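# Slide the sliding door fully open without slamming it

## Task

Push the sliding door open to the end of its travel so that it stays fully open by itself. It must not be slammed either open or closed. The coffee table must still be standing upright at the end. The robot must not fall over or finish leaning. A door that stays open only because the robot is holding it does not count.

## Robot and tools

ROBOT. A LinearBot: a base that can drive in any direction, with strong wheel motors (7 N m), and a column about 1.75 m high. A carriage rides 1.0 m along the column (lift_m) and carries two identical six-joint arms, each with a two-finger gripper. Each arm base sits about 0.57 m + lift_m above the floor, and carriage parts reach about 0.15 m lower than that. A hand reaches 0.78 m from its shoulder but only about 0.38 m below its arm base. A hand is about 0.16 m long and 0.1 m wide (0.14 m with the fingers open). Parked joint values for joints 1 to 6 are 0, 0.05, 0.05, 1.45, 0, 0. With both arms parked the robot is roughly 0.95 m wide and 0.7 m long. There are three cameras. carriage_camera faces forward and tilts about 20 degrees down. left_wrist_camera and right_wrist_camera look out past the fingertips. The carriage camera and the parked fingertips sit up to about 0.45 m above the arm bases. Loose objects may occasionally get a brief push from outside.

FRAMES. In the base frame the origin is on the floor under the base centre, x points forward, y left and z up. The left_hand and right_hand readings are positions in this frame of the point between each hand's finger pads. quat_wxyz gives the hand's orientation. The hand's z axis runs along the fingers and the fingers open along its y axis. A hand pointing straight up with joints 1, 5 and 6 at 0 reads (1, 0, 0, 0). The odometry frame is the base frame as it was at the start. base_odometry counts wheel rotation, so wheel slip shows up as travel. Heading is positive to the left and runs from -3.142 to 3.142.

execute_actions. Argument actions is a list holding one action, or none (an empty list only reports state and images). An action may contain base, joints or both, and these start at the same moment. base takes exactly one relative move, measured from where the base last reported itself: translate_m (metres, forward positive, -2 to 2), strafe_m (metres, left positive, -2 to 2) or rotate_rad (radians, counter-clockwise/left positive, -6.3 to 6.3). joints is a map from joint name to an absolute target. There is no single list for both arms: each arm joint has its own name. lift_m is 0 to 1 m (tolerance ±0.004). left_joint1_rad is -2.617 to 3.054 (±0.02); it swings the arm about the vertical, 0 is forward and positive is left. left_joint2_rad is the shoulder, 0 to 3.141 (±0.055): 0 is the upper arm level and back, 1.57 is upright, 3.14 is level and forward. left_joint3_rad is the elbow, 0 to 3.141 (±0.055): 0 folded, 3.14 straight. left_joint4_rad is wrist pitch, -1.57 to 1.57 (±0.04): 0 keeps the hand in line with the forearm, positive lifts the fingertips. left_joint5_rad is wrist yaw, -1.57 to 1.57 (±0.02); positive swings the fingertips to the RIGHT. left_joint6_rad is hand roll, -2.094 to 2.094 (±0.02); positive is clockwise seen from the forearm. left_gripper_m is the pad gap in metres, 0 to 0.093 (±0.004). The right_ names work the same way. An action stops after at most 15 s. A joint or base left out of an action may keep pushing toward its earlier target without the status showing it. cameras is a list of camera names or "all". Omitting it, null or ["all"] gives every camera; [] gives none. An unknown key, camera name or out-of-range number rejects the whole call and nothing moves. If a result reports a stop, the later execute_actions, wait and finished_scene calls in that same reply are skipped.

wait: seconds from 0 to 10. Nothing new is commanded, and it returns the same state and images as an empty action. zoom_image: camera plus region [x0, y0, x1, y1] in pixels, with (0, 0) at the top-left corner and at most 504 by 504. It only works on cameras that delivered full images in the latest result. finished_scene: pass the current scene number. It ends the scene for good once the last command has been held. Its result says whether the goal was met and gives the next task. A reply with no tool call ends everything.

RESULTS. The pictures line lists the cameras in the order of the images. base_status and joint_status report how each commanded motion ended. done: the base wheels turned the full amount, even if they slipped, and a 1 to 2 mm move may stop short yet still say done. off_target: the motion came to rest off its target and may still be pushing. contact_stop or time_out: the old target is dropped and the motion holds where it stopped. not_followed, under a "joint command not followed" line with a cause, means a self-collision check held back that arm's targets, and it may retry them on later actions. The gripper still obeys. on_its_own covers things you did not command; "held at" is a joint's held target, not where the joint actually is. motor_effort is a percentage of maximum, positive toward higher joint values, with the action's peak in brackets. Each motor has a fixed bias plus noise. If the lift effort keeps dropping while lowering, a hand is resting on something. drive_wheels is the hardest-working wheel; ignore its sign. If it stays high at rest, the base is pressing on something. Joint torques come in arm-joint order, with offsets and noise. The Motor temperatures line has one block per arm. A MOTOR HOT warning appears from 75 °C. At 90 °C that arm is halted for 10 s (OVER-TEMPERATURE FAULT, with limit_stop_at_motor_heat on unmet keys; resend them afterwards). At 100 °C the arm goes limp and drops. Outstretched arms heat quickly, even with nothing in the hand. ARM HIT means an arm struck the robot hard.

CAUTIONS. Hand readings drift from the truth, more so at long reach. A level hand sags 10 to 17 cm under 1 kg. Gripper force is about 45 to 60 N per pad. Arms have no contact stop: a blocked arm keeps pressing and whips to its target once it is freed. The base stops on contact only after the hit, and may roll up to about 0.3 m further. Arms are not watched during turns. After a blocked drive, back off about 0.2 m (or undo the turn), and again if still pressed, before retrying. The column can strike a table edge that the base slips under, and reversing into such an edge can tip the robot. No reading shows tipping; only the images do. The robot is least stable with the carriage high, arms extended, a load, pulling, or a sudden stop. Never let the arms collide or press on each other. To free a held-back arm, move that arm clear first and the other arm in a later call. The simulation keeps running while you think, holding the last command. Move the door smoothly, let it come to rest open by itself, and keep clear of the coffee table.

Each tool is called after ">>>" as name(argument=value, ...), one argument or row to a line, values as JSON.

## Session

>>> execute_actions(
  actions=[],
)

Scene clock: 0.00 s.
Joint torques (N m, as the arm reports them, + toward a larger angle): no reading
Motor temperatures (°C, as the motors report them): left_arm=[27 30 27 31 27 30] | right_arm=[29 26 28 27 27 29]
base_odometry: x=+0.000 y=+0.000 heading=+0.000 (m, m, rad; odometry frame)
base_status: not commanded
joint_positions: lift_m=+0.298 left_joint1_rad=-0.012 left_joint2_rad=+0.042 left_joint3_rad=+0.021 left_joint4_rad=+1.439 left_joint5_rad=+0.013 left_joint6_rad=-0.009 left_gripper_m=+0.094 right_joint1_rad=-0.001 right_joint2_rad=+0.038 right_joint3_rad=+0.044 right_joint4_rad=+1.420 right_joint5_rad=-0.036 right_joint6_rad=+0.001 right_gripper_m=+0.094
joint_status: not commanded
motor_effort: lift_m=+22 drive_wheels=-2 (%)
left_hand: x=+0.3169 y=+0.3259 z=+1.3192 quat_wxyz=(+0.997, +0.006, +0.076, -0.011) (m; base frame)
right_hand: x=+0.3135 y=-0.3224 z=+1.3249 quat_wxyz=(+0.997, -0.018, +0.072, +0.001) (m; base frame)
pictures: carriage_camera, left_wrist_camera, right_wrist_camera
Images, in order (width x height): carriage_camera 504x504, left_wrist_camera 504x504, right_wrist_camera 504x504.

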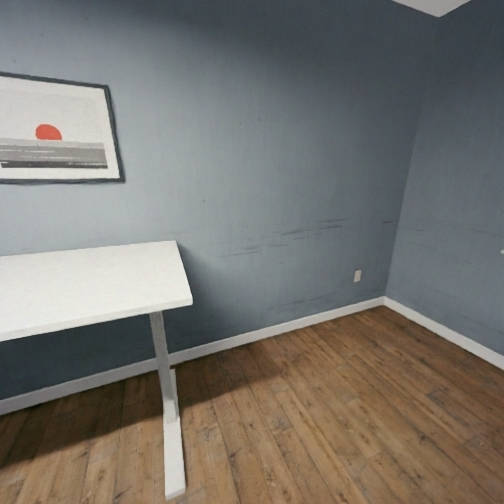

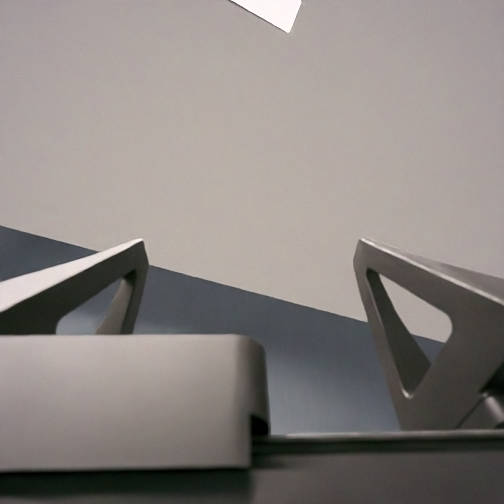

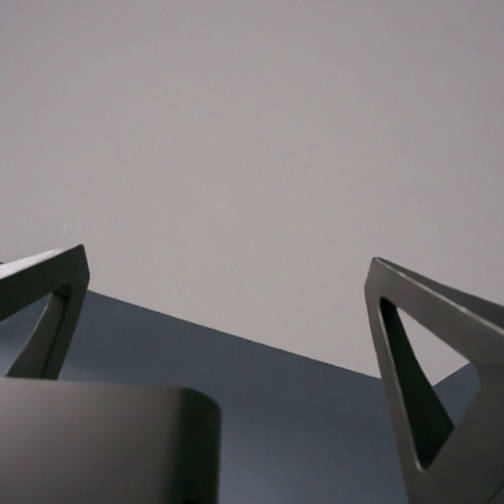

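>>> execute_actions(
  actions=[
    {"base":{"rotate_rad":-1.5}},
  ],
  cameras=["carriage_camera"],
)

>>> execute_actions(
  actions=[
    {"base":{"rotate_rad":-1.5}},
  ],
  cameras=["carriage_camera"],
)

>>> execute_actions(
  actions=[
    {"base":{"rotate_rad":-1.5}},
  ],
  cameras=["carriage_camera"],
)

Scene clock: 5.00 s.
Joint torques (N m, as the arm reports them, + toward a larger angle): left_arm=[ 0.04  3.71  5.73 -0.02  0.09 -0.01] | right_arm=[-0.22  3.76  5.81 -0.06 -0.03  0.02]
Motor temperatures (°C, as the motors report them): left_arm=[27 30 27 31 27 30] | right_arm=[29 27 28 27 27 29]
base_odometry: x=+0.000 y=+0.000 heading=-1.500 (m, m, rad; odometry frame)
base_status: done
joint_positions: lift_m=+0.298 left_joint1_rad=-0.012 left_joint2_rad=+0.042 left_joint3_rad=+0.021 left_joint4_rad=+1.439 left_joint5_rad=+0.013 left_joint6_rad=-0.009 left_gripper_m=+0.094 right_joint1_rad=-0.001 right_joint2_rad=+0.038 right_joint3_rad=+0.044 right_joint4_rad=+1.420 right_joint5_rad=-0.036 right_joint6_rad=+0.001 right_gripper_m=+0.094
joint_status: not commanded
motor_effort: lift_m=+22(22) drive_wheels=+4(12) (%)
left_hand: x=+0.3169 y=+0.3259 z=+1.3192 quat_wxyz=(+0.997, +0.006, +0.076, -0.011) (m; base frame)
right_hand: x=+0.3136 y=-0.3224 z=+1.3249 quat_wxyz=(+0.997, -0.018, +0.073, +0.001) (m; base frame)
pictures: carriage_camera
Images, in order (width x height): carriage_camera 504x504.

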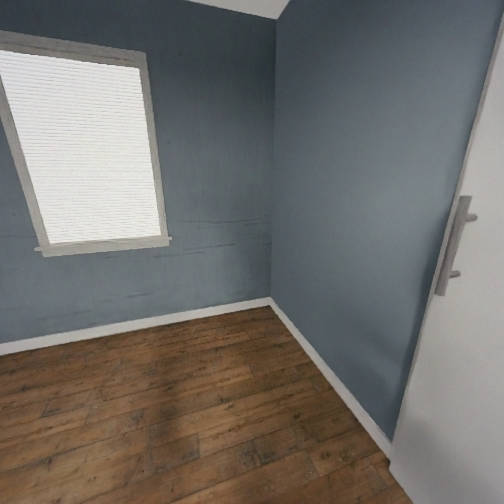

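Scene clock: 8.03 s.
Joint torques (N m, as the arm reports them, + toward a larger angle): left_arm=[-0.05  3.57  5.71 -0.07  0.04  0.02] | right_arm=[-0.21  3.65  5.79 -0.05 -0.05 -0.01]
Motor temperatures (°C, as the motors report them): left_arm=[27 31 27 31 27 30] | right_arm=[29 27 29 27 27 29]
base_odometry: x=+0.000 y=+0.000 heading=-3.000 (m, m, rad; odometry frame)
base_status: done
joint_positions: lift_m=+0.298 left_joint1_rad=-0.012 left_joint2_rad=+0.042 left_joint3_rad=+0.021 left_joint4_rad=+1.439 left_joint5_rad=+0.013 left_joint6_rad=-0.009 left_gripper_m=+0.094 right_joint1_rad=-0.001 right_joint2_rad=+0.038 right_joint3_rad=+0.044 right_joint4_rad=+1.420 right_joint5_rad=-0.036 right_joint6_rad=+0.001 right_gripper_m=+0.094
joint_status: not commanded
motor_effort: lift_m=+22(22) drive_wheels=+4(13) (%)
left_hand: x=+0.3169 y=+0.3259 z=+1.3192 quat_wxyz=(+0.997, +0.006, +0.076, -0.011) (m; base frame)
right_hand: x=+0.3136 y=-0.3224 z=+1.3249 quat_wxyz=(+0.997, -0.018, +0.073, +0.001) (m; base frame)
pictures: carriage_camera
Images, in order (width x height): carriage_camera 504x504.

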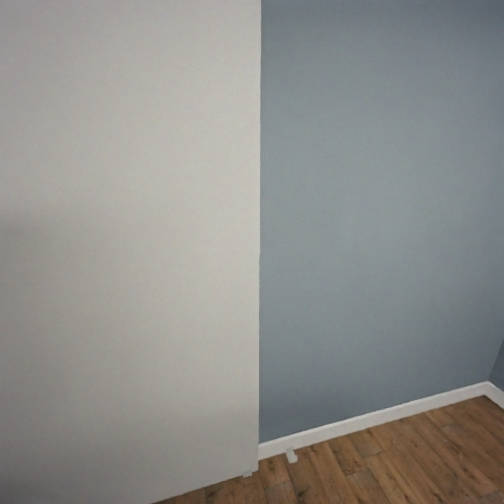

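Scene clock: 11.07 s.
Joint torques (N m, as the arm reports them, + toward a larger angle): left_arm=[-0.09  3.79  5.77 -0.03  0.1   0.01] | right_arm=[-0.24  3.77  5.85 -0.05 -0.04 -0.01]
Motor temperatures (°C, as the motors report them): left_arm=[27 31 28 31 27 30] | right_arm=[29 27 29 27 27 29]
base_odometry: x=+0.000 y=+0.000 heading=+1.784 (m, m, rad; odometry frame)
base_status: done
joint_positions: lift_m=+0.298 left_joint1_rad=-0.012 left_joint2_rad=+0.042 left_joint3_rad=+0.021 left_joint4_rad=+1.439 left_joint5_rad=+0.013 left_joint6_rad=-0.009 left_gripper_m=+0.094 right_joint1_rad=-0.001 right_joint2_rad=+0.038 right_joint3_rad=+0.044 right_joint4_rad=+1.420 right_joint5_rad=-0.036 right_joint6_rad=+0.001 right_gripper_m=+0.094
joint_status: not commanded
motor_effort: lift_m=+22(22) drive_wheels=+4(12) (%)
left_hand: x=+0.3169 y=+0.3259 z=+1.3192 quat_wxyz=(+0.997, +0.006, +0.076, -0.011) (m; base frame)
right_hand: x=+0.3136 y=-0.3225 z=+1.3249 quat_wxyz=(+0.997, -0.018, +0.073, +0.001) (m; base frame)
pictures: carriage_camera
Images, in order (width x height): carriage_camera 504x504.

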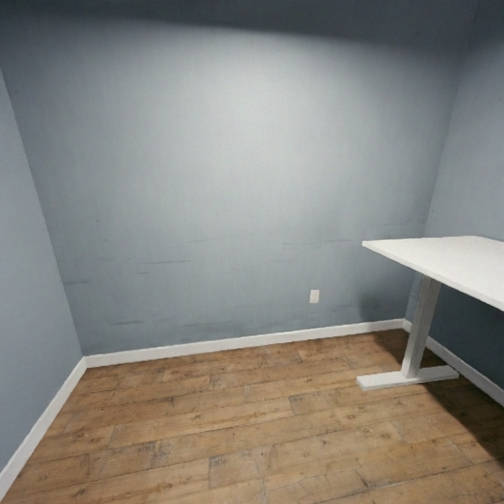

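>>> execute_actions(
  actions=[
    {"base":{"rotate_rad":1.7},"joints":{"lift_m":0.1}},
  ],
  cameras=["carriage_camera"],
)

>>> execute_actions(
  actions=[
    {"base":{"rotate_rad":-0.6}},
  ],
  cameras=["carriage_camera"],
)

Scene clock: 19.70 s.
Joint torques (N m, as the arm reports them, + toward a larger angle): left_arm=[-0.02  3.66  5.77 -0.08  0.09  0.02] | right_arm=[-0.23  3.59  5.83 -0.02 -0.03 -0.01]
Motor temperatures (°C, as the motors report them): left_arm=[27 31 28 31 27 30] | right_arm=[29 27 30 27 27 29]
base_odometry: x=+0.000 y=+0.000 heading=-2.800 (m, m, rad; odometry frame)
base_status: done
joint_positions: lift_m=+0.100 left_joint1_rad=-0.012 left_joint2_rad=+0.042 left_joint3_rad=+0.021 left_joint4_rad=+1.439 left_joint5_rad=+0.012 left_joint6_rad=-0.009 left_gripper_m=+0.094 right_joint1_rad=-0.001 right_joint2_rad=+0.038 right_joint3_rad=+0.044 right_joint4_rad=+1.418 right_joint5_rad=-0.036 right_joint6_rad=+0.001 right_gripper_m=+0.094
joint_status: all done
motor_effort: lift_m=+20(20) drive_wheels=+4(14) (%)
left_hand: x=+0.3170 y=+0.3260 z=+1.1215 quat_wxyz=(+0.997, +0.006, +0.076, -0.011) (m; base frame)
right_hand: x=+0.3139 y=-0.3225 z=+1.1272 quat_wxyz=(+0.997, -0.018, +0.073, +0.001) (m; base frame)
pictures: carriage_camera
Images, in order (width x height): carriage_camera 504x504.

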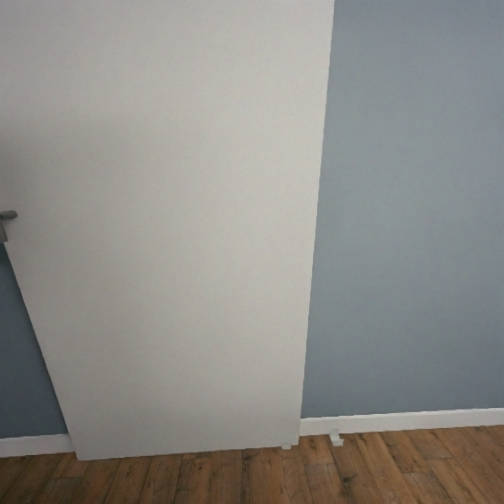

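Scene clock: 21.73 s.
Joint torques (N m, as the arm reports them, + toward a larger angle): left_arm=[ 0.06  3.59  5.81 -0.02  0.04  0.01] | right_arm=[-0.16  3.63  5.81 -0.04 -0.04  0.  ]
Motor temperatures (°C, as the motors report them): left_arm=[27 31 28 31 27 30] | right_arm=[29 28 30 27 27 29]
base_odometry: x=+0.000 y=+0.000 heading=+2.885 (m, m, rad; odometry frame)
base_status: done
joint_positions: lift_m=+0.100 left_joint1_rad=-0.012 left_joint2_rad=+0.042 left_joint3_rad=+0.021 left_joint4_rad=+1.439 left_joint5_rad=+0.012 left_joint6_rad=-0.009 left_gripper_m=+0.094 right_joint1_rad=-0.001 right_joint2_rad=+0.038 right_joint3_rad=+0.044 right_joint4_rad=+1.418 right_joint5_rad=-0.036 right_joint6_rad=+0.001 right_gripper_m=+0.094
joint_status: not commanded
motor_effort: lift_m=+20(20) drive_wheels=+10(10) (%)
left_hand: x=+0.3170 y=+0.3260 z=+1.1215 quat_wxyz=(+0.997, +0.006, +0.076, -0.011) (m; base frame)
right_hand: x=+0.3139 y=-0.3225 z=+1.1272 quat_wxyz=(+0.997, -0.018, +0.073, +0.001) (m; base frame)
pictures: carriage_camera
Images, in order (width x height): carriage_camera 504x504.

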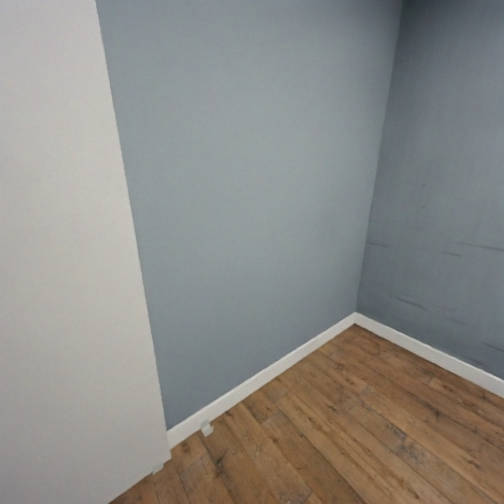

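>>> execute_actions(
  actions=[
    {"base":{"rotate_rad":0.6}},
  ],
  cameras=["carriage_camera"],
)

>>> zoom_image(
  camera="carriage_camera",
  region=[240,390,400,480],
)

>>> execute_actions(
  actions=[
    {"base":{"translate_m":-0.7}},
  ],
  cameras=["carriage_camera"],
)

Scene clock: 26.83 s.
Joint torques (N m, as the arm reports them, + toward a larger angle): left_arm=[ 0.13  3.79  5.83 -0.07  0.11 -0.01] | right_arm=[-0.25  3.67  5.81 -0.06 -0.06  0.02]
Motor temperatures (°C, as the motors report them): left_arm=[27 31 29 31 27 30] | right_arm=[29 28 30 27 27 29]
base_odometry: x=+0.000 y=+0.000 heading=-2.799 (m, m, rad; odometry frame)
base_status: done
joint_positions: lift_m=+0.100 left_joint1_rad=-0.012 left_joint2_rad=+0.042 left_joint3_rad=+0.021 left_joint4_rad=+1.438 left_joint5_rad=+0.013 left_joint6_rad=-0.009 left_gripper_m=+0.094 right_joint1_rad=-0.001 right_joint2_rad=+0.038 right_joint3_rad=+0.044 right_joint4_rad=+1.419 right_joint5_rad=-0.036 right_joint6_rad=+0.001 right_gripper_m=+0.094
joint_status: not commanded
motor_effort: lift_m=+20(20) drive_wheels=+5(13) (%)
left_hand: x=+0.3172 y=+0.3259 z=+1.1215 quat_wxyz=(+0.997, +0.006, +0.077, -0.011) (m; base frame)
right_hand: x=+0.3138 y=-0.3225 z=+1.1272 quat_wxyz=(+0.997, -0.018, +0.073, +0.001) (m; base frame)
pictures: carriage_camera
Images, in order (width x height): carriage_camera 504x504.

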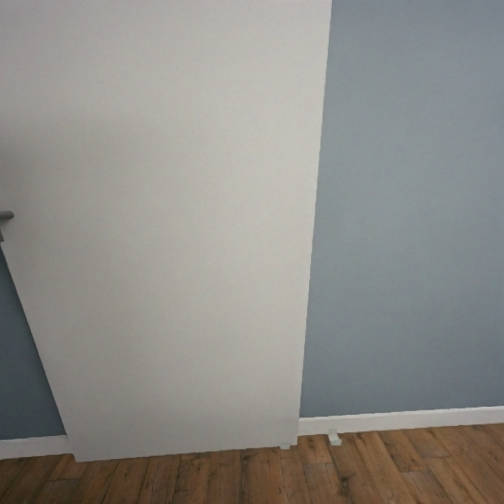

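Region (240, 390, 400, 480) of carriage_camera's 504x504 image, scaled by 3.150, with more detail than that image has; it fills the top 284 rows of this view, and the rest is white.

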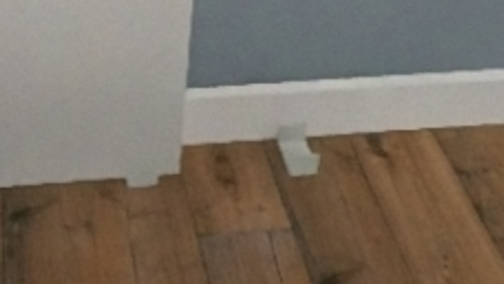

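Scene clock: 30.47 s.
Joint torques (N m, as the arm reports them, + toward a larger angle): left_arm=[ 0.08  3.55  5.63 -0.05  0.09  0.01] | right_arm=[-0.17  3.62  5.87 -0.05 -0.06  0.01]
Motor temperatures (°C, as the motors report them): left_arm=[27 31 29 31 27 30] | right_arm=[29 28 31 27 27 29]
base_odometry: x=+0.659 y=+0.236 heading=-2.798 (m, m, rad; odometry frame)
base_status: done
joint_positions: lift_m=+0.100 left_joint1_rad=-0.012 left_joint2_rad=+0.042 left_joint3_rad=+0.021 left_joint4_rad=+1.438 left_joint5_rad=+0.013 left_joint6_rad=-0.009 left_gripper_m=+0.094 right_joint1_rad=-0.001 right_joint2_rad=+0.038 right_joint3_rad=+0.044 right_joint4_rad=+1.420 right_joint5_rad=-0.036 right_joint6_rad=+0.001 right_gripper_m=+0.094
joint_status: not commanded
motor_effort: lift_m=+20(20) drive_wheels=-6(17) (%)
left_hand: x=+0.3172 y=+0.3259 z=+1.1215 quat_wxyz=(+0.997, +0.006, +0.077, -0.011) (m; base frame)
right_hand: x=+0.3136 y=-0.3225 z=+1.1272 quat_wxyz=(+0.997, -0.018, +0.073, +0.001) (m; base frame)
pictures: carriage_camera
Images, in order (width x height): carriage_camera 504x504.

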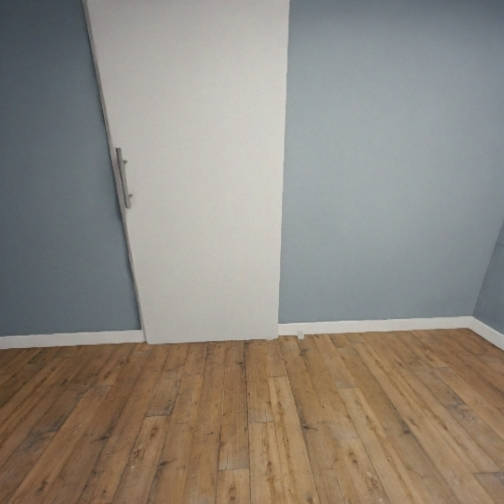

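>>> execute_actions(
  actions=[
    {"base":{"strafe_m":0.47},"joints":{"left_joint2_rad":1.3,"left_joint3_rad":1.3,"left_joint4_rad":0,"left_gripper_m":0,"lift_m":0.1}},
  ],
)

>>> execute_actions(
  actions=[
    {"base":{"rotate_rad":0.05}},
  ],
  cameras=[],
)

>>> execute_actions(
  actions=[
    {"base":{"translate_m":0.6}},
  ],
)

Scene clock: 37.63 s.
Joint torques (N m, as the arm reports them, + toward a larger angle): left_arm=[-0.58 -4.3   8.02  2.54  0.11  0.  ] | right_arm=[-0.19  3.61  5.83  0.    0.   -0.02]
Motor temperatures (°C, as the motors report them): left_arm=[27 32 29 31 27 30] | right_arm=[29 28 31 27 27 29]
base_odometry: x=+0.712 y=+0.090 heading=-2.799 (m, m, rad; odometry frame)
base_status: strafe_m contact_stop (by the wheels' count: +0.155 of +0.470)
joint_positions: lift_m=+0.100 left_joint1_rad=-0.007 left_joint2_rad=+1.294 left_joint3_rad=+1.296 left_joint4_rad=+0.012 left_joint5_rad=+0.011 left_joint6_rad=-0.009 left_gripper_m=+0.000 right_joint1_rad=-0.001 right_joint2_rad=+0.038 right_joint3_rad=+0.042 right_joint4_rad=+1.418 right_joint5_rad=-0.039 right_joint6_rad=+0.001 right_gripper_m=+0.094
joint_status: all done
motor_effort: lift_m=+22(23) drive_wheels=+3(115) (%)
left_hand: x=+0.7157 y=+0.3235 z=+1.1302 quat_wxyz=(+0.712, +0.003, +0.702, -0.010) (m; base frame)
right_hand: x=+0.3144 y=-0.3219 z=+1.1266 quat_wxyz=(+0.997, -0.020, +0.074, +0.001) (m; base frame)
pictures: carriage_camera, left_wrist_camera, right_wrist_camera
Images, in order (width x height): carriage_camera 504x504, left_wrist_camera 504x504, right_wrist_camera 504x504.

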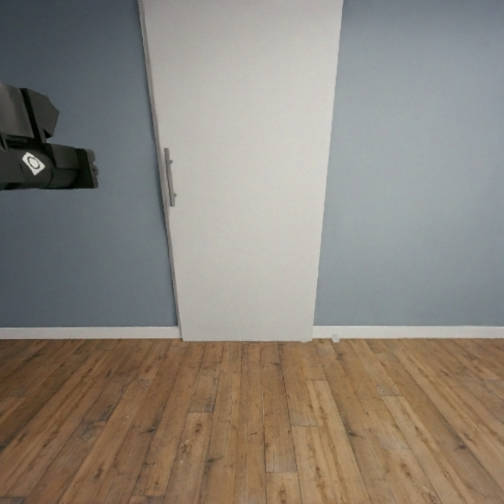

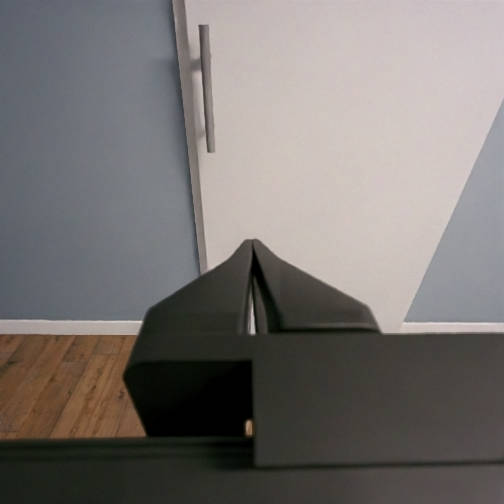

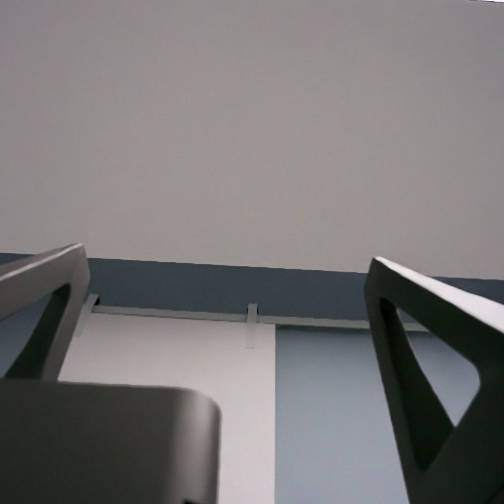

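not run: a stop came earlier in this reply.

not run: a stop came earlier in this reply.

>>> execute_actions(
  actions=[
    {"base":{"strafe_m":-0.15}},
  ],
  cameras=[],
)

>>> execute_actions(
  actions=[
    {"joints":{"right_joint1_rad":2.4,"right_joint2_rad":0.6,"right_joint3_rad":0.3,"right_joint4_rad":-0.3,"left_joint1_rad":1.9,"left_joint4_rad":-0.6}},
  ],
)

Scene clock: 41.80 s.
Joint torques (N m, as the arm reports them, + toward a larger angle): left_arm=[-0.37 -4.22  8.06  2.5   0.11  0.04] | right_arm=[-0.18  3.64  5.96 -0.02 -0.03  0.  ]
Motor temperatures (°C, as the motors report them): left_arm=[27 32 30 32 27 30] | right_arm=[29 28 31 27 27 29]
base_odometry: x=+0.661 y=+0.231 heading=-2.799 (m, m, rad; odometry frame)
base_status: done
joint_positions: lift_m=+0.100 left_joint1_rad=-0.007 left_joint2_rad=+1.294 left_joint3_rad=+1.296 left_joint4_rad=+0.012 left_joint5_rad=+0.011 left_joint6_rad=-0.009 left_gripper_m=+0.000 right_joint1_rad=-0.001 right_joint2_rad=+0.038 right_joint3_rad=+0.042 right_joint4_rad=+1.418 right_joint5_rad=-0.038 right_joint6_rad=+0.001 right_gripper_m=+0.094
joint_status: not commanded
motor_effort: lift_m=+22(22) drive_wheels=+6(12) (%)
left_hand: x=+0.7157 y=+0.3235 z=+1.1302 quat_wxyz=(+0.712, +0.003, +0.702, -0.010) (m; base frame)
right_hand: x=+0.3144 y=-0.3221 z=+1.1266 quat_wxyz=(+0.997, -0.019, +0.074, +0.001) (m; base frame)
pictures: none
No camera images: the call's "cameras" was empty. Leave "cameras" out to get every camera's image.

Scene clock: 44.03 s.
Joint torques (N m, as the arm reports them, + toward a larger angle): left_arm=[ 0.51 -4.17  8.04  2.21  0.07  0.04] | right_arm=[ 0.37  0.67  7.65  2.28 -0.1   0.02]
Motor temperatures (°C, as the motors report them): left_arm=[27 32 30 33 27 30] | right_arm=[29 28 31 28 27 29]
base_odometry: x=+0.661 y=+0.231 heading=-2.799 (m, m, rad; odometry frame)
base_status: not commanded
joint_positions: lift_m=+0.100 left_joint1_rad=+1.895 left_joint2_rad=+1.294 left_joint3_rad=+1.296 left_joint4_rad=-0.576 left_joint5_rad=+0.012 left_joint6_rad=-0.009 left_gripper_m=+0.000 right_joint1_rad=+2.392 right_joint2_rad=+0.592 right_joint3_rad=+0.298 right_joint4_rad=-0.296 right_joint5_rad=-0.035 right_joint6_rad=+0.001 right_gripper_m=+0.094
joint_status: all done
motor_effort: lift_m=+22(22) drive_wheels=+5(6) (%)
left_hand: x=+0.1519 y=+0.7076 z=+0.9933 quat_wxyz=(+0.285, -0.714, +0.512, +0.384) (m; base frame)
right_hand: x=+0.0849 y=-0.1578 z=+0.8096 quat_wxyz=(+0.158, -0.824, +0.315, +0.444) (m; base frame)
pictures: carriage_camera, left_wrist_camera, right_wrist_camera
Images, in order (width x height): carriage_camera 504x504, left_wrist_camera 504x504, right_wrist_camera 504x504.

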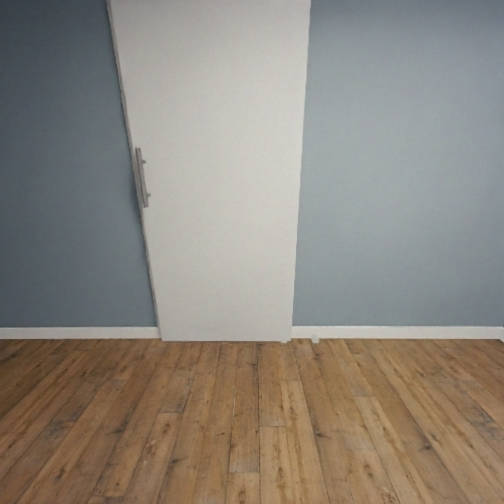

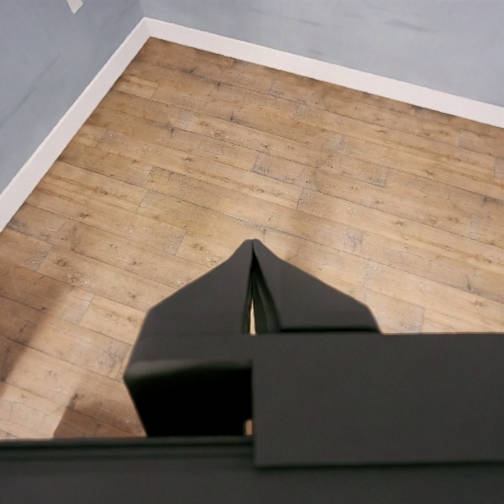

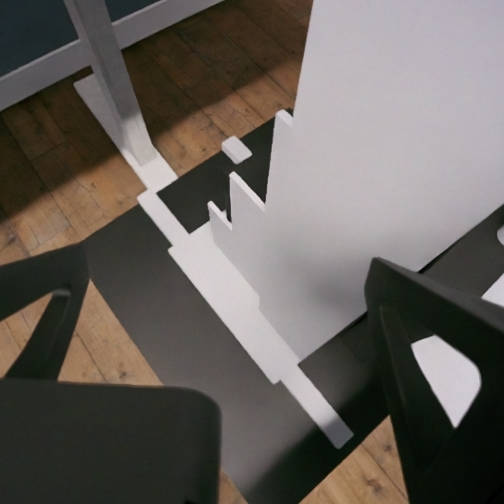

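>>> execute_actions(
  actions=[
    {"joints":{"right_joint1_rad":0,"right_joint2_rad":0.05,"right_joint3_rad":0.05,"right_joint4_rad":1.45,"left_joint1_rad":0,"left_joint4_rad":0}},
  ],
  cameras=[],
)

>>> execute_actions(
  actions=[
    {"base":{"translate_m":0.5}},
  ],
  cameras=[],
)

>>> execute_actions(
  actions=[
    {"base":{"strafe_m":0.4},"joints":{"lift_m":0.0}},
  ],
)

Scene clock: 49.77 s.
Joint torques (N m, as the arm reports them, + toward a larger angle): left_arm=[-0.6  -4.29  8.17  2.7   0.05  0.01] | right_arm=[-0.81  2.45  5.65 -0.01 -0.06  0.  ]
Motor temperatures (°C, as the motors report them): left_arm=[27 32 31 34 27 30] | right_arm=[29 28 32 29 27 29]
base_odometry: x=+0.661 y=+0.231 heading=-2.799 (m, m, rad; odometry frame)
base_status: not commanded
joint_positions: lift_m=+0.100 left_joint1_rad=+0.005 left_joint2_rad=+1.294 left_joint3_rad=+1.296 left_joint4_rad=-0.001 left_joint5_rad=+0.014 left_joint6_rad=-0.009 left_gripper_m=+0.000 right_joint1_rad=+0.009 right_joint2_rad=+0.064 right_joint3_rad=+0.052 right_joint4_rad=+1.446 right_joint5_rad=-0.036 right_joint6_rad=+0.001 right_gripper_m=+0.094
joint_status: all done
motor_effort: lift_m=+22(22) drive_wheels=+5(6) (%)
left_hand: x=+0.7157 y=+0.3283 z=+1.1269 quat_wxyz=(+0.707, +0.000, +0.707, -0.007) (m; base frame)
right_hand: x=+0.3132 y=-0.3221 z=+1.1297 quat_wxyz=(+0.997, -0.018, +0.069, +0.006) (m; base frame)
pictures: none
No camera images: the call's "cameras" was empty. Leave "cameras" out to get every camera's image.

Scene clock: 52.87 s.
Joint torques (N m, as the arm reports them, + toward a larger angle): left_arm=[-0.45 -4.19  7.94  2.65  0.05  0.05] | right_arm=[-0.9   2.4   5.56 -0.03 -0.04 -0.01]
Motor temperatures (°C, as the motors report them): left_arm=[27 32 31 34 27 30] | right_arm=[29 28 32 29 27 29]
base_odometry: x=+0.190 y=+0.063 heading=-2.799 (m, m, rad; odometry frame)
base_status: done
joint_positions: lift_m=+0.100 left_joint1_rad=+0.005 left_joint2_rad=+1.294 left_joint3_rad=+1.296 left_joint4_rad=+0.002 left_joint5_rad=+0.014 left_joint6_rad=-0.009 left_gripper_m=+0.000 right_joint1_rad=+0.009 right_joint2_rad=+0.064 right_joint3_rad=+0.052 right_joint4_rad=+1.447 right_joint5_rad=-0.036 right_joint6_rad=+0.001 right_gripper_m=+0.094
joint_status: not commanded
motor_effort: lift_m=+22(21) drive_wheels=-5(12) (%)
left_hand: x=+0.7157 y=+0.3283 z=+1.1279 quat_wxyz=(+0.709, +0.000, +0.706, -0.007) (m; base frame)
right_hand: x=+0.3130 y=-0.3221 z=+1.1297 quat_wxyz=(+0.997, -0.018, +0.068, +0.006) (m; base frame)
pictures: none
No camera images: the call's "cameras" was empty. Leave "cameras" out to get every camera's image.

Scene clock: 55.70 s.
Joint torques (N m, as the arm reports them, + toward a larger angle): left_arm=[-0.57 -4.24  8.14  2.61  0.1   0.02] | right_arm=[-0.85  2.53  5.53 -0.06 -0.06  0.02]
Motor temperatures (°C, as the motors report them): left_arm=[27 32 32 35 27 30] | right_arm=[29 28 32 28 27 29]
base_odometry: x=+0.324 y=-0.314 heading=-2.800 (m, m, rad; odometry frame)
base_status: done
joint_positions: lift_m=+0.000 left_joint1_rad=+0.005 left_joint2_rad=+1.294 left_joint3_rad=+1.296 left_joint4_rad=+0.006 left_joint5_rad=+0.013 left_joint6_rad=-0.009 left_gripper_m=+0.000 right_joint1_rad=+0.009 right_joint2_rad=+0.064 right_joint3_rad=+0.052 right_joint4_rad=+1.448 right_joint5_rad=-0.035 right_joint6_rad=+0.001 right_gripper_m=+0.094
joint_status: all done
motor_effort: lift_m=+20(20) drive_wheels=-2(11) (%)
left_hand: x=+0.7157 y=+0.3284 z=+1.0288 quat_wxyz=(+0.710, +0.000, +0.705, -0.006) (m; base frame)
right_hand: x=+0.3126 y=-0.3222 z=+1.0300 quat_wxyz=(+0.998, -0.018, +0.068, +0.006) (m; base frame)
pictures: carriage_camera, left_wrist_camera, right_wrist_camera
Images, in order (width x height): carriage_camera 504x504, left_wrist_camera 504x504, right_wrist_camera 504x504.

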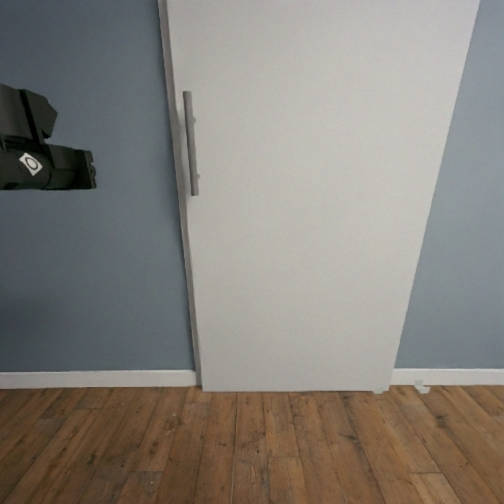

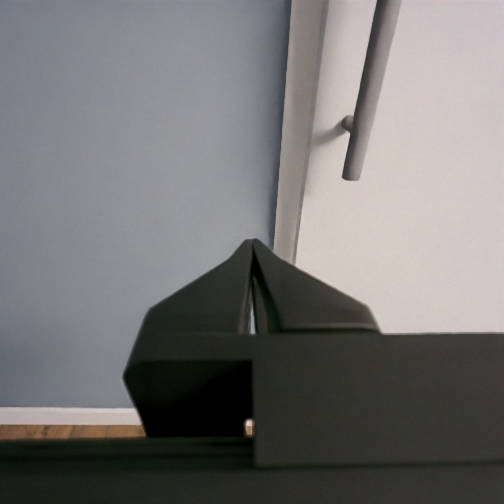

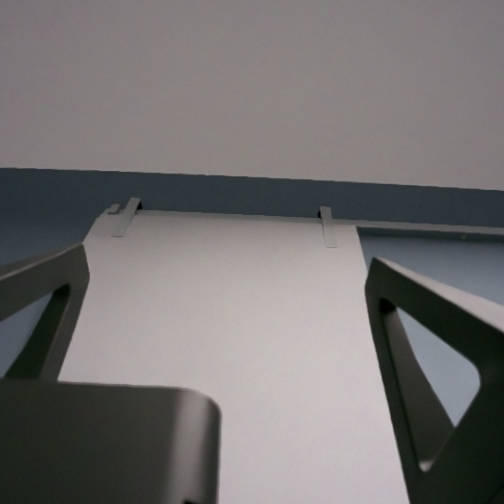

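>>> execute_actions(
  actions=[
    {"base":{"translate_m":0.24}},
  ],
)

Scene clock: 60.03 s.
Joint torques (N m, as the arm reports them, + toward a larger angle): left_arm=[-0.44 -4.53  7.95  2.57  0.07  0.  ] | right_arm=[-0.8   2.43  5.54 -0.05 -0.05 -0.01]
Motor temperatures (°C, as the motors report them): left_arm=[27 32 32 35 27 30] | right_arm=[29 28 32 28 27 29]
base_odometry: x=+0.098 y=-0.395 heading=-2.799 (m, m, rad; odometry frame)
base_status: done
joint_positions: lift_m=+0.000 left_joint1_rad=+0.005 left_joint2_rad=+1.294 left_joint3_rad=+1.296 left_joint4_rad=+0.006 left_joint5_rad=+0.013 left_joint6_rad=-0.009 left_gripper_m=+0.000 right_joint1_rad=+0.009 right_joint2_rad=+0.064 right_joint3_rad=+0.052 right_joint4_rad=+1.449 right_joint5_rad=-0.035 right_joint6_rad=+0.001 right_gripper_m=+0.094
joint_status: not commanded
motor_effort: lift_m=+20(20) drive_wheels=-5(11) (%)
left_hand: x=+0.7157 y=+0.3284 z=+1.0290 quat_wxyz=(+0.710, +0.000, +0.704, -0.006) (m; base frame)
right_hand: x=+0.3125 y=-0.3222 z=+1.0300 quat_wxyz=(+0.998, -0.018, +0.067, +0.006) (m; base frame)
pictures: carriage_camera, left_wrist_camera, right_wrist_camera
Images, in order (width x height): carriage_camera 504x504, left_wrist_camera 504x504, right_wrist_camera 504x504.

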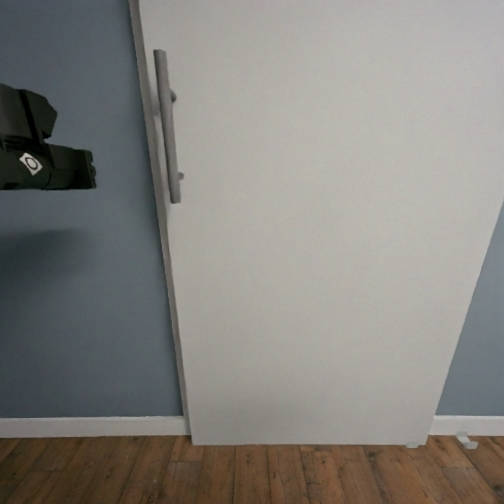

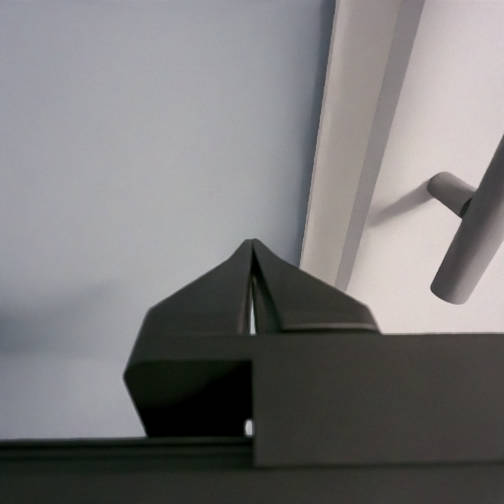

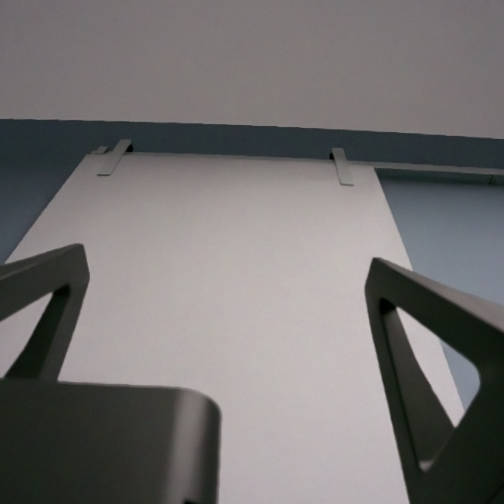

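>>> execute_actions(
  actions=[
    {"base":{"translate_m":0.1},"joints":{"lift_m":0.07}},
  ],
  cameras=[],
)

>>> execute_actions(
  actions=[
    {"base":{"strafe_m":-0.15}},
  ],
)

Scene clock: 64.03 s.
Joint torques (N m, as the arm reports them, + toward a larger angle): left_arm=[-0.37 -4.28  8.1   2.56  0.11  0.02] | right_arm=[-0.85  2.57  5.56 -0.07 -0.06  0.  ]
Motor temperatures (°C, as the motors report them): left_arm=[27 32 32 36 27 30] | right_arm=[29 28 32 28 27 29]
base_odometry: x=+0.004 y=-0.428 heading=-2.799 (m, m, rad; odometry frame)
base_status: done
joint_positions: lift_m=+0.070 left_joint1_rad=+0.005 left_joint2_rad=+1.294 left_joint3_rad=+1.296 left_joint4_rad=+0.012 left_joint5_rad=+0.013 left_joint6_rad=-0.009 left_gripper_m=+0.000 right_joint1_rad=+0.009 right_joint2_rad=+0.064 right_joint3_rad=+0.052 right_joint4_rad=+1.450 right_joint5_rad=-0.036 right_joint6_rad=+0.001 right_gripper_m=+0.094
joint_status: all done
motor_effort: lift_m=+22(31) drive_wheels=-5(11) (%)
left_hand: x=+0.7157 y=+0.3284 z=+1.1001 quat_wxyz=(+0.712, +0.000, +0.702, -0.006) (m; base frame)
right_hand: x=+0.3119 y=-0.3221 z=+1.0998 quat_wxyz=(+0.998, -0.018, +0.066, +0.006) (m; base frame)
pictures: none
No camera images: the call's "cameras" was empty. Leave "cameras" out to get every camera's image.

Scene clock: 66.07 s.
Joint torques (N m, as the arm reports them, + toward a larger angle): left_arm=[-1.27 -4.08  7.98  2.53  0.08 -0.05] | right_arm=[-0.87  2.55  5.63 -0.06 -0.05 -0.02]
Motor temperatures (°C, as the motors report them): left_arm=[27 32 33 36 27 30] | right_arm=[29 28 32 28 27 29]
base_odometry: x=-0.047 y=-0.288 heading=-2.798 (m, m, rad; odometry frame)
base_status: strafe_m contact_stop (by the wheels' count: -0.149 of -0.150)
joint_positions: lift_m=+0.070 left_joint1_rad=+0.013 left_joint2_rad=+1.294 left_joint3_rad=+1.296 left_joint4_rad=+0.010 left_joint5_rad=+0.004 left_joint6_rad=-0.004 left_gripper_m=+0.000 right_joint1_rad=+0.009 right_joint2_rad=+0.064 right_joint3_rad=+0.052 right_joint4_rad=+1.450 right_joint5_rad=-0.035 right_joint6_rad=+0.001 right_gripper_m=+0.094
joint_status: not commanded
motor_effort: lift_m=+23(23) drive_wheels=-1(11) (%)
left_hand: x=+0.7157 y=+0.3337 z=+1.0998 quat_wxyz=(+0.711, -0.005, +0.703, +0.002) (m; base frame)
right_hand: x=+0.3120 y=-0.3222 z=+1.0998 quat_wxyz=(+0.998, -0.018, +0.067, +0.006) (m; base frame)
pictures: carriage_camera, left_wrist_camera, right_wrist_camera
Images, in order (width x height): carriage_camera 504x504, left_wrist_camera 504x504, right_wrist_camera 504x504.

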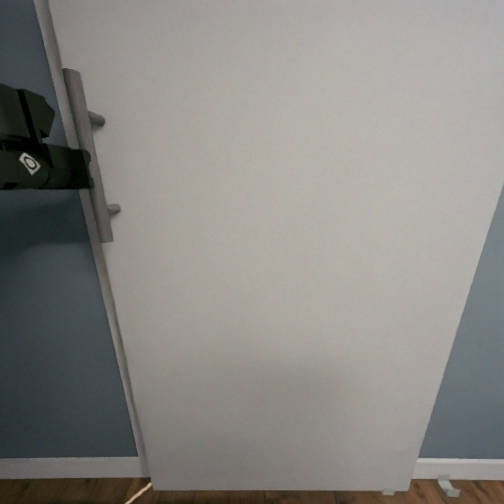

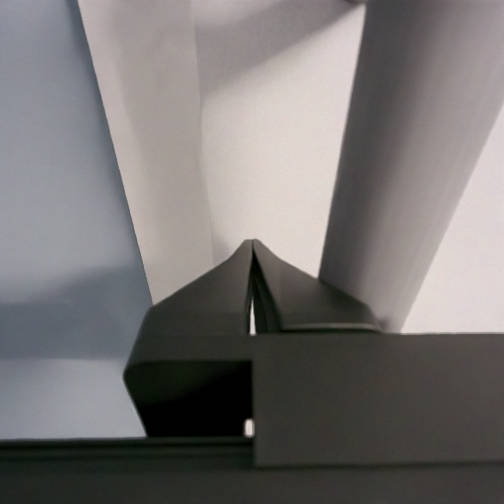

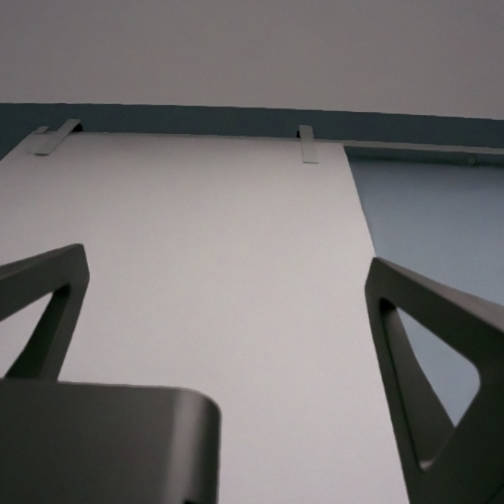

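>>> execute_actions(
  actions=[
    {"base":{"strafe_m":-0.15},"joints":{"left_joint1_rad":-0.03}},
  ],
)

Scene clock: 70.90 s.
Joint torques (N m, as the arm reports them, + toward a larger angle): left_arm=[-0.81 -3.91  7.98  2.68  0.08 -0.05] | right_arm=[-0.78  2.54  5.54 -0.06 -0.06  0.  ]
Motor temperatures (°C, as the motors report them): left_arm=[27 33 33 36 27 30] | right_arm=[29 28 32 28 27 29]
base_odometry: x=-0.097 y=-0.147 heading=-2.798 (m, m, rad; odometry frame)
base_status: done
joint_positions: lift_m=+0.070 left_joint1_rad=-0.022 left_joint2_rad=+1.290 left_joint3_rad=+1.296 left_joint4_rad=+0.001 left_joint5_rad=+0.007 left_joint6_rad=-0.004 left_gripper_m=+0.000 right_joint1_rad=+0.009 right_joint2_rad=+0.064 right_joint3_rad=+0.052 right_joint4_rad=+1.450 right_joint5_rad=-0.035 right_joint6_rad=+0.001 right_gripper_m=+0.094
joint_status: all done
motor_effort: lift_m=+22(22) drive_wheels=-1(11) (%)
left_hand: x=+0.7144 y=+0.3179 z=+1.0989 quat_wxyz=(+0.709, +0.009, +0.705, -0.012) (m; base frame)
right_hand: x=+0.3120 y=-0.3222 z=+1.0998 quat_wxyz=(+0.998, -0.018, +0.067, +0.006) (m; base frame)
pictures: carriage_camera, left_wrist_camera, right_wrist_camera
Images, in order (width x height): carriage_camera 504x504, left_wrist_camera 504x504, right_wrist_camera 504x504.

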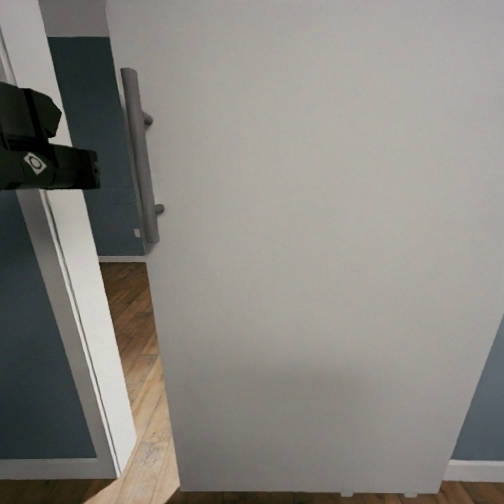

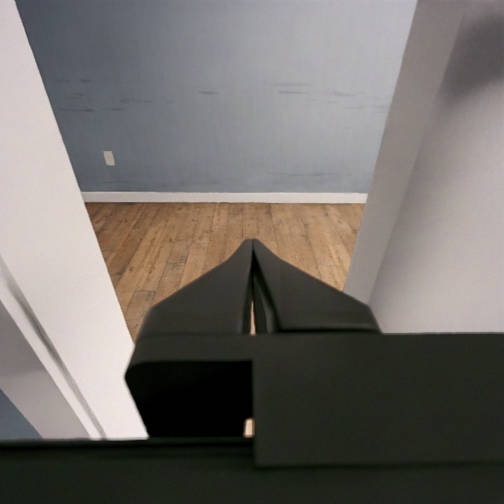

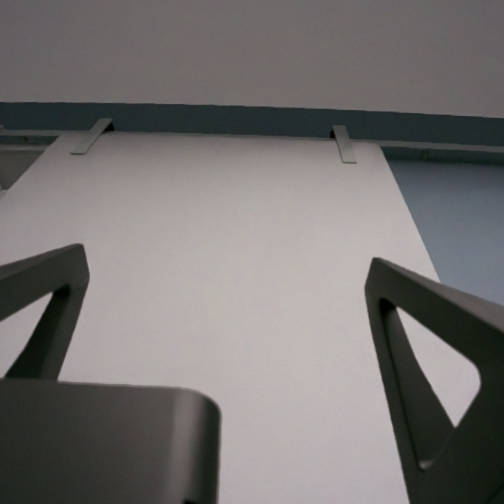

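>>> execute_actions(
  actions=[
    {"base":{"strafe_m":-0.35},"joints":{"left_joint1_rad":-0.03}},
  ],
)

Scene clock: 76.17 s.
Joint torques (N m, as the arm reports them, + toward a larger angle): left_arm=[-0.8  -3.47  7.75  2.67  0.18  0.  ] | right_arm=[-0.78  2.7   5.63 -0.06 -0.07 -0.03]
Motor temperatures (°C, as the motors report them): left_arm=[27 33 33 37 28 30] | right_arm=[29 28 32 28 27 29]
base_odometry: x=-0.180 y=+0.082 heading=-2.797 (m, m, rad; odometry frame)
base_status: strafe_m contact_stop (by the wheels' count: -0.243 of -0.350)
joint_positions: lift_m=+0.070 left_joint1_rad=-0.022 left_joint2_rad=+1.285 left_joint3_rad=+1.297 left_joint4_rad=-0.002 left_joint5_rad=+0.006 left_joint6_rad=-0.009 left_gripper_m=+0.000 right_joint1_rad=+0.008 right_joint2_rad=+0.061 right_joint3_rad=+0.050 right_joint4_rad=+1.449 right_joint5_rad=-0.034 right_joint6_rad=+0.001 right_gripper_m=+0.094
joint_status: all done
motor_effort: lift_m=+22(23) drive_wheels=+2(28) (%)
left_hand: x=+0.7127 y=+0.3180 z=+1.1012 quat_wxyz=(+0.711, +0.007, +0.703, -0.013) (m; base frame)
right_hand: x=+0.3117 y=-0.3225 z=+1.0994 quat_wxyz=(+0.998, -0.017, +0.066, +0.005) (m; base frame)
pictures: carriage_camera, left_wrist_camera, right_wrist_camera
Images, in order (width x height): carriage_camera 504x504, left_wrist_camera 504x504, right_wrist_camera 504x504.

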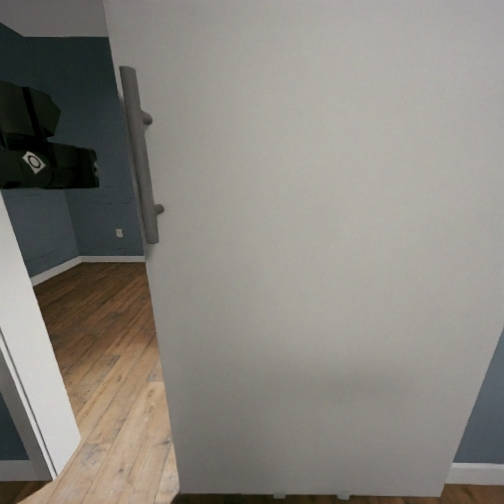

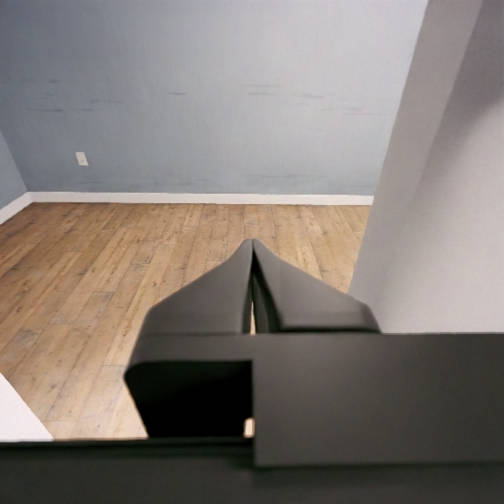

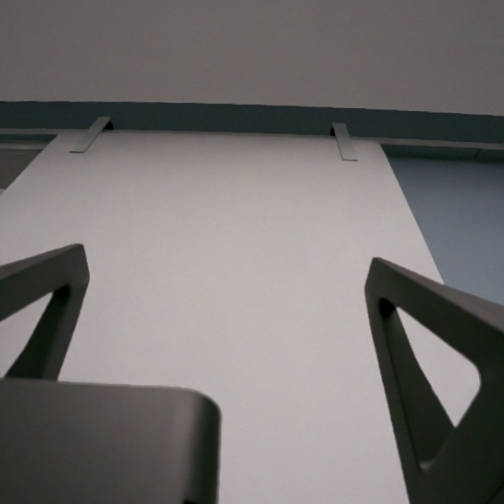

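>>> execute_actions(
  actions=[
    {"base":{"translate_m":-0.1},"joints":{"left_gripper_m":0.093}},
  ],
  cameras=[],
)

>>> execute_actions(
  actions=[
    {"base":{"strafe_m":-0.13}},
  ],
)

Scene clock: 80.90 s.
Joint torques (N m, as the arm reports them, + toward a larger angle): left_arm=[-0.74 -3.48  7.8   2.61  0.12  0.02] | right_arm=[-0.73  2.72  5.73 -0.07 -0.07  0.02]
Motor temperatures (°C, as the motors report them): left_arm=[27 33 34 37 28 30] | right_arm=[29 28 32 27 27 29]
base_odometry: x=-0.086 y=+0.116 heading=-2.797 (m, m, rad; odometry frame)
base_status: done
joint_positions: lift_m=+0.070 left_joint1_rad=-0.022 left_joint2_rad=+1.285 left_joint3_rad=+1.297 left_joint4_rad=+0.003 left_joint5_rad=+0.008 left_joint6_rad=-0.009 left_gripper_m=+0.093 right_joint1_rad=+0.008 right_joint2_rad=+0.061 right_joint3_rad=+0.050 right_joint4_rad=+1.450 right_joint5_rad=-0.034 right_joint6_rad=+0.001 right_gripper_m=+0.094
joint_status: all done
motor_effort: lift_m=+22(22) drive_wheels=-2(8) (%)
left_hand: x=+0.7127 y=+0.3177 z=+1.1023 quat_wxyz=(+0.712, +0.007, +0.702, -0.014) (m; base frame)
right_hand: x=+0.3114 y=-0.3225 z=+1.0994 quat_wxyz=(+0.998, -0.017, +0.066, +0.005) (m; base frame)
pictures: none
No camera images: the call's "cameras" was empty. Leave "cameras" out to get every camera's image.

Scene clock: 82.73 s.
Joint torques (N m, as the arm reports them, + toward a larger angle): left_arm=[-0.65 -3.32  8.    2.6   0.11  0.01] | right_arm=[-0.75  2.76  5.59 -0.07 -0.07  0.01]
Motor temperatures (°C, as the motors report them): left_arm=[27 33 34 37 28 30] | right_arm=[29 28 33 27 27 29]
base_odometry: x=-0.129 y=+0.238 heading=-2.797 (m, m, rad; odometry frame)
base_status: done
joint_positions: lift_m=+0.070 left_joint1_rad=-0.022 left_joint2_rad=+1.285 left_joint3_rad=+1.297 left_joint4_rad=+0.003 left_joint5_rad=+0.010 left_joint6_rad=-0.009 left_gripper_m=+0.093 right_joint1_rad=+0.008 right_joint2_rad=+0.061 right_joint3_rad=+0.050 right_joint4_rad=+1.450 right_joint5_rad=-0.034 right_joint6_rad=+0.001 right_gripper_m=+0.094
joint_status: not commanded
motor_effort: lift_m=+22(22) drive_wheels=-2(8) (%)
left_hand: x=+0.7127 y=+0.3173 z=+1.1023 quat_wxyz=(+0.712, +0.008, +0.702, -0.015) (m; base frame)
right_hand: x=+0.3114 y=-0.3224 z=+1.0994 quat_wxyz=(+0.998, -0.017, +0.066, +0.005) (m; base frame)
pictures: carriage_camera, left_wrist_camera, right_wrist_camera
Images, in order (width x height): carriage_camera 504x504, left_wrist_camera 504x504, right_wrist_camera 504x504.

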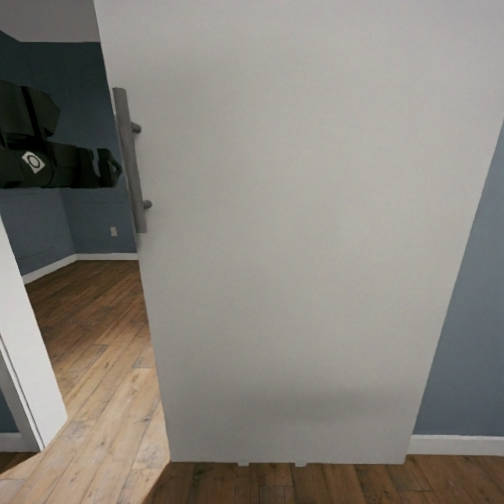

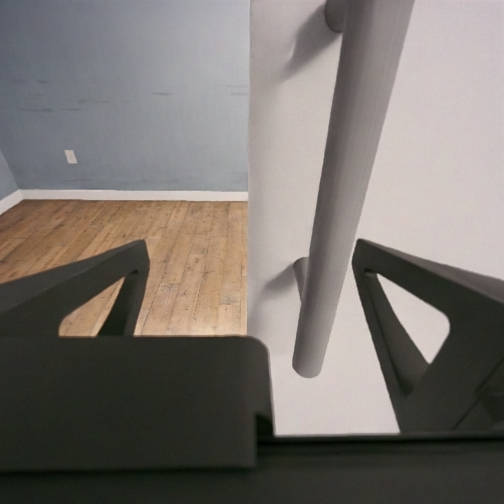

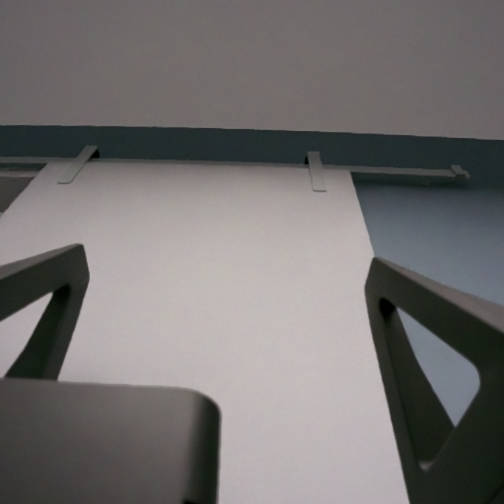

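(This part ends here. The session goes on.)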